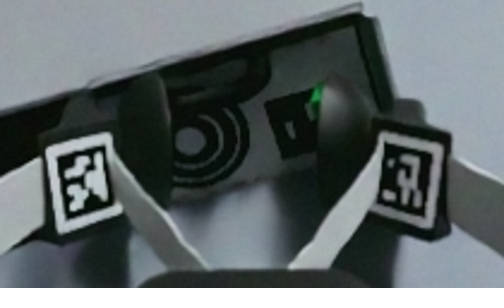

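Request:
execute_actions(
  actions=[
    {"r1":{"joints":{"arm_m":0.263,"gripper_m":0.035},"contact_limits":{"arm_m":0.25},"pace":"slow"},"r2":{"base":{"rotate_rad":-1.595},"joints":{"lift_m":1.05}}},
  ],
  cameras=["r1_wrist_camera","r2_head_camera"],
)

Request:
zoom_image(
  camera="r1_wrist_camera",
  region=[190, 210, 400, 330],
)

Scene clock: 127.30 s.
r1.base_odometry: x=+0.796 y=-2.445 heading=+2.714 (m, m, rad; r1's odometry frame)
r1.turned_by_wheels: +0.000 (rad since the last result)
r1.turned_by_imu: +0.000 (rad since the last result)
r1.base_tilt: forward=-0.1 right=-0.4 (deg)
r1.lidar_m: 0.39 0.40 1.26 1.19 1.25 1.65 1.57 1.66 2.28 2.90 0.58 0.40
r1.base_status: not commanded
r1.joint_positions: lift_m=+0.709 arm_m=+0.260 wrist_yaw_rad=-0.005 wrist_pitch_rad=+0.307 wrist_roll_rad=+0.320 gripper_m=+0.035
r1.joint_status: all done
r1.on_its_own: wrist_yaw_rad is at rest, and its effort (+14) is outside its rest range (-13 to +13)
r1.motor_effort: lift_m=+18(18) arm_m=+17(18) wrist_yaw_rad=+14(15) wrist_pitch_rad=-22(21) wrist_roll_rad=-1(0) gripper_m=-6(9) wheel_0=+3(3) wheel_1=+4(4) wheel_2=-5(5) (%)
r1.contact_limits: arm_m 0.25
r1.hand_pose: x=+0.7053 y=-0.0889 z=+0.8001 quat_wxyz=(+0.976, +0.158, +0.151, -0.027) (m; r1's base frame)
r1.wrist_depth_mm: - - - - - - - / - - - - - 634 530 / - - - 521 488 402 355 / - - 334 298 342 297 270 / 1808 310 240 238 258 236 218 / 357 260 195 229 194 194 183 / 255 228 224 - 180 163 -
r2.base_odometry: x=+0.029 y=+2.554 heading=-2.094 (m, m, rad; r2's odometry frame)
r2.turned_by_wheels: -1.594 (rad since the last result)
r2.turned_by_imu: -1.608 (rad since the last result)
r2.base_tilt: forward=+0.1 right=-0.3 (deg)
r2.lidar_m: 0.25 0.29 0.42 2.22 2.36 1.76 1.69 1.78 1.90 1.84 0.42 0.27
r2.base_status: done
r2.joint_positions: lift_m=+1.050 arm_m=+0.003 wrist_yaw_rad=+0.000 wrist_pitch_rad=+1.570 wrist_roll_rad=+0.065 gripper_m=+0.010
r2.joint_status: all done
r2.motor_effort: lift_m=+25(28) arm_m=-7(8) wrist_yaw_rad=+0(0) wrist_pitch_rad=+0(1) wrist_roll_rad=+0(1) gripper_m=-24(23) wheel_0=+4(9) wheel_1=+2(8) wheel_2=+4(8) (%)
r2.hand_pose: x=+0.1741 y=-0.0874 z=+0.9393 quat_wxyz=(+0.707, +0.023, +0.706, -0.023) (m; r2's base frame)
r2.wrist_depth_mm: 402 402 402 402 404 404 404 / 402 402 402 402 402 404 404 / 399 402 402 197 976 960 1138 / 1138 1160 1160 197 1160 1160 1160 / 1138 1138 960 198 1138 1138 1160 / 1138 1138 196 197 187 1138 1138 / 1138 1118 1138 108 1138 1138 1138
pictures: r1_wrist_camera, r2_head_camera
camera_calibration (this result's frames):
r1_wrist_camera: T_world_to_cam=[[-0.131405, -0.948823, -0.287173, 0.230126], [-0.324223, 0.314888, -0.892034, 1.01634], [0.936809, -0.02411, -0.349008, -0.155293], [0, 0, 0, 1]] pos_world=[0.505241, -0.105429, 0.918498]
Images, in order (width x height): r1_wrist_camera 616x392, r2_head_camera 420x560.

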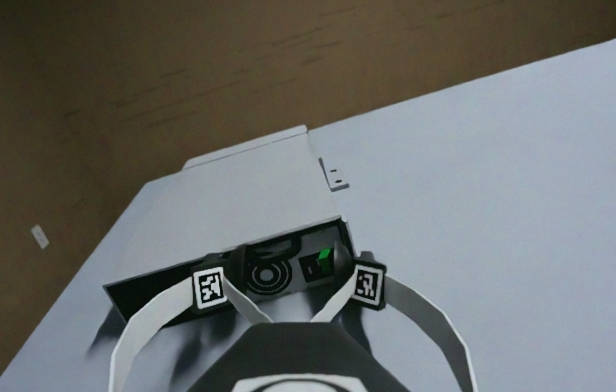

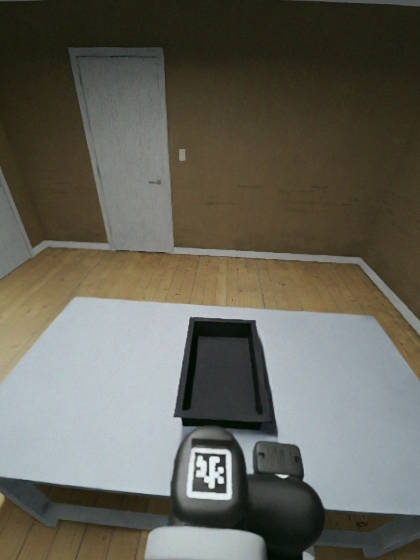

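Region (190, 210, 400, 330) of r1_wrist_camera's 616x392 image, scaled by 2.400; it fills the top 288 rows of this view, and the rest is white.

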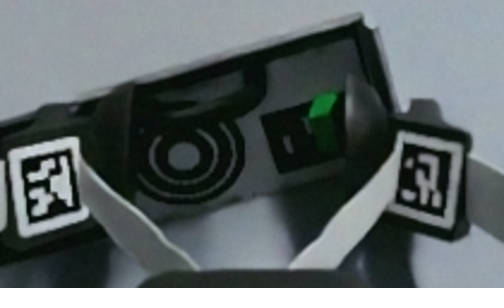

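Request:
execute_actions(
  actions=[
    {"r1":{"joints":{"gripper_m":-0.005}},"r2":{"base":{"strafe_m":0.06},"joints":{"arm_m":0.25},"pace":"fast"}},
  ],
  cameras=[],
)

Request:
execute_actions(
  actions=[
    {"r1":{"joints":{"arm_m":0.272,"gripper_m":-0.038},"contact_limits":{"arm_m":0.3},"pace":"slow"},"r2":{"joints":{"arm_m":0.5},"pace":"fast"}},
  ],
  cameras=["r1_wrist_camera","r2_wrist_camera"],
)

Request:
zoom_image(
  camera="r1_wrist_camera",
  region=[190, 210, 400, 330],
)

Scene clock: 129.77 s.
r1.base_odometry: x=+0.796 y=-2.445 heading=+2.715 (m, m, rad; r1's odometry frame)
r1.turned_by_wheels: +0.000 (rad since the last result)
r1.turned_by_imu: +0.001 (rad since the last result)
r1.base_tilt: forward=+0.0 right=-0.4 (deg)
r1.lidar_m: 0.39 0.41 1.26 1.20 1.25 1.66 1.58 1.66 2.26 2.89 0.59 0.41
r1.base_status: not commanded
r1.joint_positions: lift_m=+0.709 arm_m=+0.262 wrist_yaw_rad=+0.003 wrist_pitch_rad=+0.306 wrist_roll_rad=+0.320 gripper_m=-0.004
r1.joint_status: all done
r1.motor_effort: lift_m=+20(20) arm_m=+7(17) wrist_yaw_rad=-9(15) wrist_pitch_rad=-18(22) wrist_roll_rad=+0(1) gripper_m=-27(28) wheel_0=+3(4) wheel_1=+2(3) wheel_2=+2(5) (%)
r1.hand_pose: x=+0.7079 y=-0.0866 z=+0.8003 quat_wxyz=(+0.976, +0.157, +0.151, -0.023) (m; r1's base frame)
r1.wrist_depth_mm: - - - - - - - / - - - - - 634 530 / - - - 488 484 402 353 / - - 332 282 338 296 267 / 1756 310 238 234 254 234 217 / 1537 243 204 231 188 186 182 / 254 226 222 - 181 163 -
r2.base_odometry: x=+0.081 y=+2.524 heading=-2.094 (m, m, rad; r2's odometry frame)
r2.turned_by_wheels: +0.000 (rad since the last result)
r2.turned_by_imu: +0.001 (rad since the last result)
r2.base_tilt: forward=+0.2 right=-0.2 (deg)
r2.lidar_m: 0.27 0.28 0.42 2.18 2.38 1.76 1.70 1.81 1.94 1.88 0.39 0.30
r2.base_status: done
r2.joint_positions: lift_m=+1.050 arm_m=+0.249 wrist_yaw_rad=+0.000 wrist_pitch_rad=+1.570 wrist_roll_rad=+0.065 gripper_m=+0.010
r2.joint_status: all done
r2.motor_effort: lift_m=+25(25) arm_m=+8(8) wrist_yaw_rad=-1(1) wrist_pitch_rad=+1(4) wrist_roll_rad=-1(0) gripper_m=-24(23) wheel_0=-1(13) wheel_1=+0(10) wheel_2=+0(4) (%)
r2.hand_pose: x=+0.4199 y=-0.0874 z=+0.9393 quat_wxyz=(+0.707, +0.023, +0.706, -0.023) (m; r2's base frame)
r2.wrist_depth_mm: 399 349 397 399 399 402 402 / 399 399 397 399 399 402 402 / 399 399 397 197 399 402 399 / 399 397 332 197 314 402 402 / 399 399 399 198 399 399 402 / 397 399 196 198 187 402 402 / 397 399 399 108 1138 1138 1160
pictures: none
No camera images: the call's "cameras" was empty. Leave "cameras" out to get every camera's image.

Scene clock: 131.33 s.
r1.base_odometry: x=+0.796 y=-2.445 heading=+2.715 (m, m, rad; r1's odometry frame)
r1.turned_by_wheels: +0.000 (rad since the last result)
r1.turned_by_imu: +0.000 (rad since the last result)
r1.base_tilt: forward=-0.1 right=-0.4 (deg)
r1.lidar_m: 0.39 0.39 1.25 1.19 1.24 1.66 1.58 1.65 2.27 2.88 0.58 0.39
r1.base_status: not commanded
r1.joint_positions: lift_m=+0.709 arm_m=+0.270 wrist_yaw_rad=+0.002 wrist_pitch_rad=+0.310 wrist_roll_rad=+0.319 gripper_m=-0.037
r1.joint_status: all done
r1.on_its_own: wrist_pitch_rad is at rest, and its effort (-29) is outside its rest range (-23 to +23)
r1.motor_effort: lift_m=+20(20) arm_m=+9(15) wrist_yaw_rad=-8(12) wrist_pitch_rad=-29(29) wrist_roll_rad=+4(2) gripper_m=-33(35) wheel_0=+3(3) wheel_1=+3(3) wheel_2=+1(2) (%)
r1.contact_limits: arm_m 0.3
r1.hand_pose: x=+0.7163 y=-0.0868 z=+0.7993 quat_wxyz=(+0.976, +0.157, +0.152, -0.023) (m; r1's base frame)
r1.wrist_depth_mm: - - - - - - - / - - - - - 609 521 / - - - 469 473 394 347 / - - 322 274 334 291 263 / 1808 285 229 225 250 230 214 / 347 168 193 227 184 183 180 / 248 225 220 - 179 162 -
r2.base_odometry: x=+0.081 y=+2.524 heading=-2.094 (m, m, rad; r2's odometry frame)
r2.turned_by_wheels: +0.000 (rad since the last result)
r2.turned_by_imu: +0.000 (rad since the last result)
r2.base_tilt: forward=+0.1 right=-0.2 (deg)
r2.lidar_m: 0.28 0.29 0.41 2.18 2.35 1.75 1.68 1.78 1.97 1.89 0.39 0.32
r2.base_status: not commanded
r2.joint_positions: lift_m=+1.050 arm_m=+0.499 wrist_yaw_rad=+0.000 wrist_pitch_rad=+1.570 wrist_roll_rad=+0.065 gripper_m=+0.010
r2.joint_status: all done
r2.motor_effort: lift_m=+25(25) arm_m=+8(11) wrist_yaw_rad=-1(1) wrist_pitch_rad=+1(2) wrist_roll_rad=-3(3) gripper_m=-23(24) wheel_0=-1(1) wheel_1=+0(0) wheel_2=+0(0) (%)
r2.hand_pose: x=+0.6699 y=-0.0874 z=+0.9393 quat_wxyz=(+0.707, +0.023, +0.706, -0.023) (m; r2's base frame)
r2.wrist_depth_mm: 399 399 399 402 312 402 402 / 399 399 359 389 375 399 402 / 399 397 397 197 397 399 399 / 397 399 366 197 397 399 399 / 397 399 349 197 394 399 402 / 397 397 196 197 187 312 399 / 397 310 322 108 397 322 399
pictures: r1_wrist_camera, r2_wrist_camera
camera_calibration (this result's frames):
r1_wrist_camera: T_world_to_cam=[[-0.124399, -0.950063, -0.286191, 0.227461], [-0.328758, 0.311604, -0.891527, 1.02105], [0.936185, -0.0168174, -0.351104, -0.163054], [0, 0, 0, 1]] pos_world=[0.516623, -0.104803, 0.91814]
r2_wrist_camera: T_world_to_cam=[[-0.0998439, -0.994926, 0.0123855, -0.0361447], [-0.995, 0.0998053, -0.00369631, 0.741152], [0.00244141, -0.0126926, -0.999916, 1.16913], [0, 0, 0, 1]] pos_world=[0.730983, -0.0950929, 1.17222]
Images, in order (width x height): r1_wrist_camera 616x392, r2_wrist_camera 616x392.

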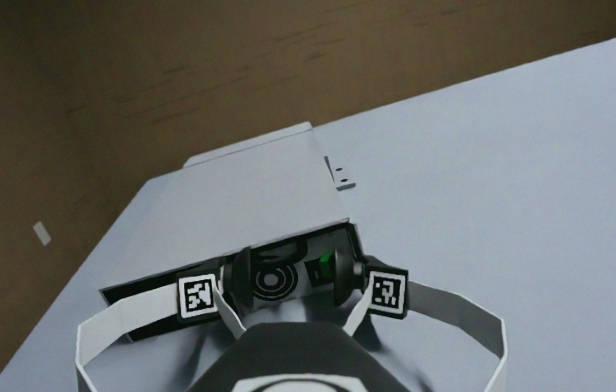

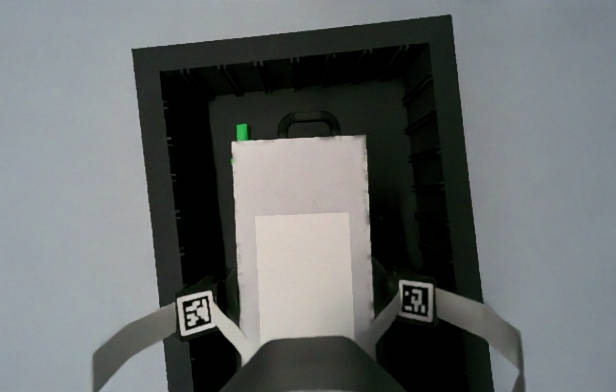

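Region (190, 210, 400, 330) of r1_wrist_camera's 616x392 image, scaled by 2.400; it fills the top 288 rows of this view, and the rest is white.

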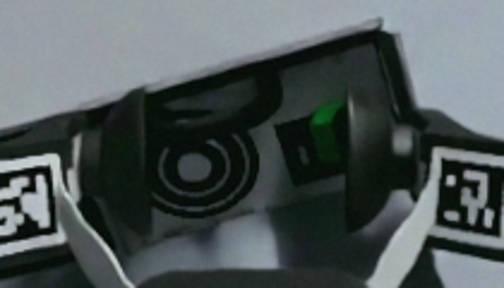

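Request:
execute_actions(
  actions=[
    {"r1":{"joints":{"arm_m":0.26,"lift_m":0.707},"pace":"slow"},"r2":{"base":{"strafe_m":0.008},"joints":{"arm_m":0.55,"wrist_roll_rad":0.005,"lift_m":0.99},"pace":"fast"}},
  ],
  cameras=[],
)

Request:
execute_actions(
  actions=[
    {"r1":{"joints":{"arm_m":0.254,"wrist_yaw_rad":-0.01},"pace":"slow"},"r2":{"joints":{"lift_m":0.93},"pace":"default"}},
  ],
  cameras=["r1_wrist_camera","r2_wrist_camera"],
)

Scene clock: 132.93 s.
r1.base_odometry: x=+0.795 y=-2.445 heading=+2.715 (m, m, rad; r1's odometry frame)
r1.turned_by_wheels: +0.000 (rad since the last result)
r1.turned_by_imu: +0.000 (rad since the last result)
r1.base_tilt: forward=+0.1 right=-0.3 (deg)
r1.lidar_m: 0.37 0.43 1.25 1.19 1.26 1.64 1.58 1.65 2.25 2.89 0.57 0.39
r1.base_status: not commanded
r1.joint_positions: lift_m=+0.707 arm_m=+0.263 wrist_yaw_rad=+0.007 wrist_pitch_rad=+0.302 wrist_roll_rad=+0.319 gripper_m=-0.037
r1.joint_status: all done
r1.on_its_own: wrist_yaw_rad is at rest, and its effort (-22) is outside its rest range (-13 to +13)
r1.motor_effort: lift_m=+21(21) arm_m=-16(13) wrist_yaw_rad=-22(22) wrist_pitch_rad=-8(29) wrist_roll_rad=+2(2) gripper_m=-38(37) wheel_0=+0(3) wheel_1=+0(3) wheel_2=+8(8) (%)
r1.hand_pose: x=+0.7097 y=-0.0855 z=+0.7993 quat_wxyz=(+0.976, +0.157, +0.149, -0.020) (m; r1's base frame)
r1.wrist_depth_mm: - - - - - - - / - - - - - 640 539 / - - - 504 492 404 355 / 1983 - 334 283 342 297 268 / 1808 322 238 229 250 234 216 / 1499 234 195 229 182 182 181 / 257 227 223 - 180 163 -
r2.base_odometry: x=+0.088 y=+2.520 heading=-2.094 (m, m, rad; r2's odometry frame)
r2.turned_by_wheels: +0.000 (rad since the last result)
r2.turned_by_imu: +0.001 (rad since the last result)
r2.base_tilt: forward=+0.1 right=-0.2 (deg)
r2.lidar_m: 0.27 0.30 0.42 2.19 2.36 1.76 1.70 1.80 1.99 1.89 0.38 0.31
r2.base_status: done
r2.joint_positions: lift_m=+0.990 arm_m=+0.549 wrist_yaw_rad=+0.000 wrist_pitch_rad=+1.570 wrist_roll_rad=+0.005 gripper_m=+0.010
r2.joint_status: all done
r2.motor_effort: lift_m=+21(23) arm_m=+8(11) wrist_yaw_rad=-1(0) wrist_pitch_rad=+1(2) wrist_roll_rad=-3(4) gripper_m=-24(23) wheel_0=+2(12) wheel_1=+2(8) wheel_2=+0(1) (%)
r2.hand_pose: x=+0.7199 y=-0.0874 z=+0.8796 quat_wxyz=(+0.707, +0.002, +0.707, -0.002) (m; r2's base frame)
r2.wrist_depth_mm: 340 340 342 342 342 342 342 / 340 340 253 253 253 253 342 / 340 276 310 197 338 265 342 / 340 268 329 196 338 270 342 / 340 264 320 197 338 272 340 / 340 338 195 198 187 252 340 / 338 251 309 108 336 283 340
pictures: none
No camera images: the call's "cameras" was empty. Leave "cameras" out to get every camera's image.

Scene clock: 134.10 s.
r1.base_odometry: x=+0.795 y=-2.445 heading=+2.715 (m, m, rad; r1's odometry frame)
r1.turned_by_wheels: +0.000 (rad since the last result)
r1.turned_by_imu: +0.000 (rad since the last result)
r1.base_tilt: forward=+0.0 right=-0.3 (deg)
r1.lidar_m: 0.39 0.42 1.27 1.20 1.25 1.65 1.56 1.64 2.27 2.90 0.58 0.39
r1.base_status: not commanded
r1.joint_positions: lift_m=+0.707 arm_m=+0.256 wrist_yaw_rad=-0.004 wrist_pitch_rad=+0.304 wrist_roll_rad=+0.319 gripper_m=-0.037
r1.joint_status: all done
r1.on_its_own: wrist_yaw_rad is at rest, and its effort (-19) is outside its rest range (-13 to +13)
r1.motor_effort: lift_m=+21(21) arm_m=-12(17) wrist_yaw_rad=-19(29) wrist_pitch_rad=-12(15) wrist_roll_rad=+3(2) gripper_m=-35(37) wheel_0=+3(3) wheel_1=+2(2) wheel_2=+7(8) (%)
r1.hand_pose: x=+0.7018 y=-0.0885 z=+0.7988 quat_wxyz=(+0.976, +0.157, +0.149, -0.026) (m; r1's base frame)
r1.wrist_depth_mm: - - - - - - - / - - - - - 634 530 / - - - 492 484 402 355 / - - 330 287 338 294 267 / 1863 306 238 229 256 233 215 / 353 165 183 227 183 183 180 / 250 229 221 - 179 163 -
r2.base_odometry: x=+0.088 y=+2.520 heading=-2.094 (m, m, rad; r2's odometry frame)
r2.turned_by_wheels: +0.000 (rad since the last result)
r2.turned_by_imu: +0.000 (rad since the last result)
r2.base_tilt: forward=+0.1 right=-0.2 (deg)
r2.lidar_m: 0.27 0.29 0.43 2.17 2.39 1.75 1.69 1.77 1.96 1.88 0.43 0.28
r2.base_status: not commanded
r2.joint_positions: lift_m=+0.930 arm_m=+0.549 wrist_yaw_rad=+0.000 wrist_pitch_rad=+1.570 wrist_roll_rad=+0.005 gripper_m=+0.010
r2.joint_status: all done
r2.motor_effort: lift_m=+20(21) arm_m=+8(8) wrist_yaw_rad=+0(0) wrist_pitch_rad=+1(1) wrist_roll_rad=-3(3) gripper_m=-23(24) wheel_0=+2(2) wheel_1=+2(2) wheel_2=+0(0) (%)
r2.hand_pose: x=+0.7199 y=-0.0874 z=+0.8197 quat_wxyz=(+0.707, +0.002, +0.707, -0.002) (m; r2's base frame)
r2.wrist_depth_mm: 281 282 193 193 193 193 193 / 281 196 220 228 236 230 194 / 279 216 278 197 279 263 195 / 279 213 278 196 278 268 194 / 279 211 277 197 277 271 194 / 279 192 196 198 187 227 198 / 278 192 277 108 278 278 200
pictures: r1_wrist_camera, r2_wrist_camera
camera_calibration (this result's frames):
r1_wrist_camera: T_world_to_cam=[[-0.128978, -0.949249, -0.286863, 0.227646], [-0.321989, 0.313694, -0.893263, 1.01317], [0.937917, -0.0228444, -0.346107, -0.155441], [0, 0, 0, 1]] pos_world=[0.501383, -0.105284, 0.916535]
r2_wrist_camera: T_world_to_cam=[[-0.0406902, -0.999094, 0.0124572, -0.072681], [-0.999167, 0.0406481, -0.00361393, 0.788185], [0.0031043, -0.0125939, -0.999916, 1.04896], [0, 0, 0, 1]] pos_world=[0.781314, -0.0914429, 1.05262]
Images, in order (width x height): r1_wrist_camera 616x392, r2_wrist_camera 616x392.

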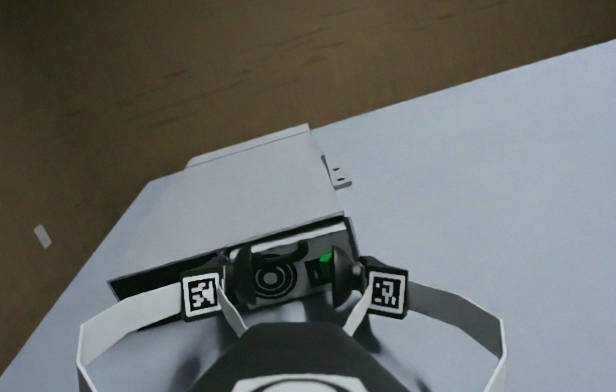

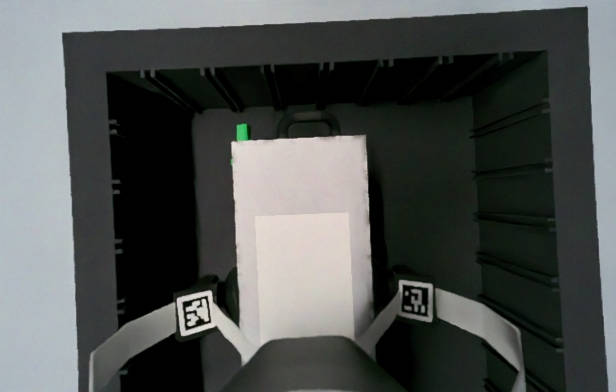

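Request:
execute_actions(
  actions=[
    {"r1":{"joints":{"arm_m":0.04,"wrist_yaw_rad":-0.004}},"r2":{"joints":{"lift_m":0.903},"pace":"slow"}},
  ],
  cameras=["r1_head_camera","r2_wrist_camera"],
)

Scene clock: 135.93 s.
r1.base_odometry: x=+0.796 y=-2.445 heading=+2.715 (m, m, rad; r1's odometry frame)
r1.turned_by_wheels: -0.001 (rad since the last result)
r1.turned_by_imu: +0.000 (rad since the last result)
r1.base_tilt: forward=+0.0 right=-0.4 (deg)
r1.lidar_m: 0.40 0.43 1.26 1.20 1.26 1.65 1.57 1.65 2.27 2.90 0.57 0.44
r1.base_status: not commanded
r1.joint_positions: lift_m=+0.707 arm_m=+0.042 wrist_yaw_rad=-0.004 wrist_pitch_rad=+0.306 wrist_roll_rad=+0.319 gripper_m=-0.037
r1.joint_status: all done
r1.motor_effort: lift_m=+20(21) arm_m=-10(16) wrist_yaw_rad=-3(26) wrist_pitch_rad=-17(18) wrist_roll_rad=+2(0) gripper_m=-33(36) wheel_0=+2(4) wheel_1=+1(2) wheel_2=+3(7) (%)
r1.hand_pose: x=+0.4873 y=-0.0884 z=+0.7983 quat_wxyz=(+0.976, +0.157, +0.150, -0.026) (m; r1's base frame)
r1.wrist_depth_mm: - - - - - - - / - - - - 854 634 539 / - - 574 554 488 402 355 / - - 442 306 342 297 267 / 1808 394 244 229 260 235 217 / 351 167 193 228 181 185 182 / 253 229 222 - 180 170 878
r2.base_odometry: x=+0.088 y=+2.520 heading=-2.094 (m, m, rad; r2's odometry frame)
r2.turned_by_wheels: +0.000 (rad since the last result)
r2.turned_by_imu: +0.000 (rad since the last result)
r2.base_tilt: forward=+0.2 right=-0.2 (deg)
r2.lidar_m: 0.28 0.29 0.41 2.19 2.39 1.77 1.69 1.79 1.97 1.89 0.40 0.30
r2.base_status: not commanded
r2.joint_positions: lift_m=+0.903 arm_m=+0.549 wrist_yaw_rad=+0.000 wrist_pitch_rad=+1.570 wrist_roll_rad=+0.005 gripper_m=+0.010
r2.joint_status: all done
r2.motor_effort: lift_m=+20(21) arm_m=+8(7) wrist_yaw_rad=-1(1) wrist_pitch_rad=+1(1) wrist_roll_rad=-3(4) gripper_m=-24(23) wheel_0=+2(2) wheel_1=+2(2) wheel_2=+0(0) (%)
r2.hand_pose: x=+0.7199 y=-0.0874 z=+0.7927 quat_wxyz=(+0.707, +0.002, +0.707, -0.002) (m; r2's base frame)
r2.wrist_depth_mm: 166 166 166 167 167 167 167 / 166 196 220 227 236 229 190 / 166 216 252 197 252 252 192 / 166 213 252 198 252 252 191 / 165 211 251 197 252 252 193 / 165 183 196 198 187 227 197 / 165 187 251 108 251 251 201
pictures: r1_head_camera, r2_wrist_camera
camera_calibration (this result's frames):
r2_wrist_camera: T_world_to_cam=[[-0.04069, -0.999094, 0.0124579, -0.0723458], [-0.999167, 0.0406481, -0.00359607, 0.78807], [0.00308642, -0.0125939, -0.999916, 1.022], [0, 0, 0, 1]] pos_world=[0.781316, -0.0914429, 1.02565]
Images, in order (width x height): r1_head_camera 420x560, r2_wrist_camera 616x392.

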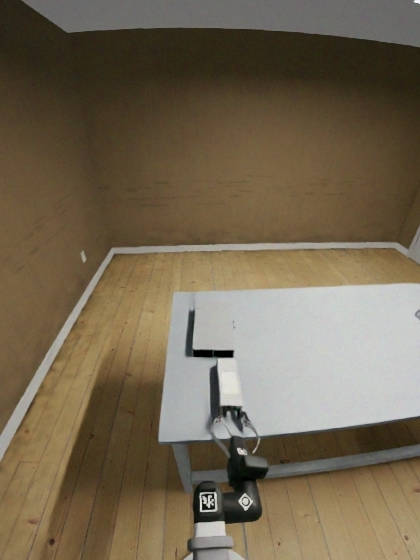

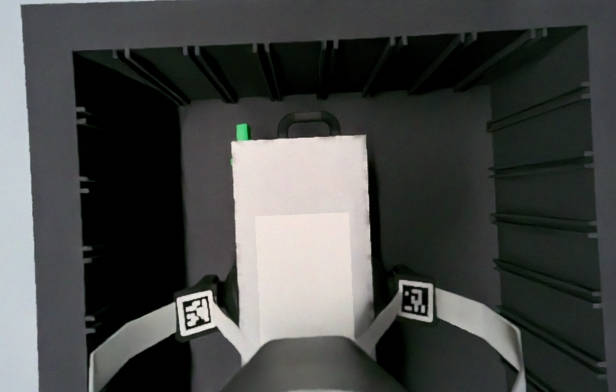

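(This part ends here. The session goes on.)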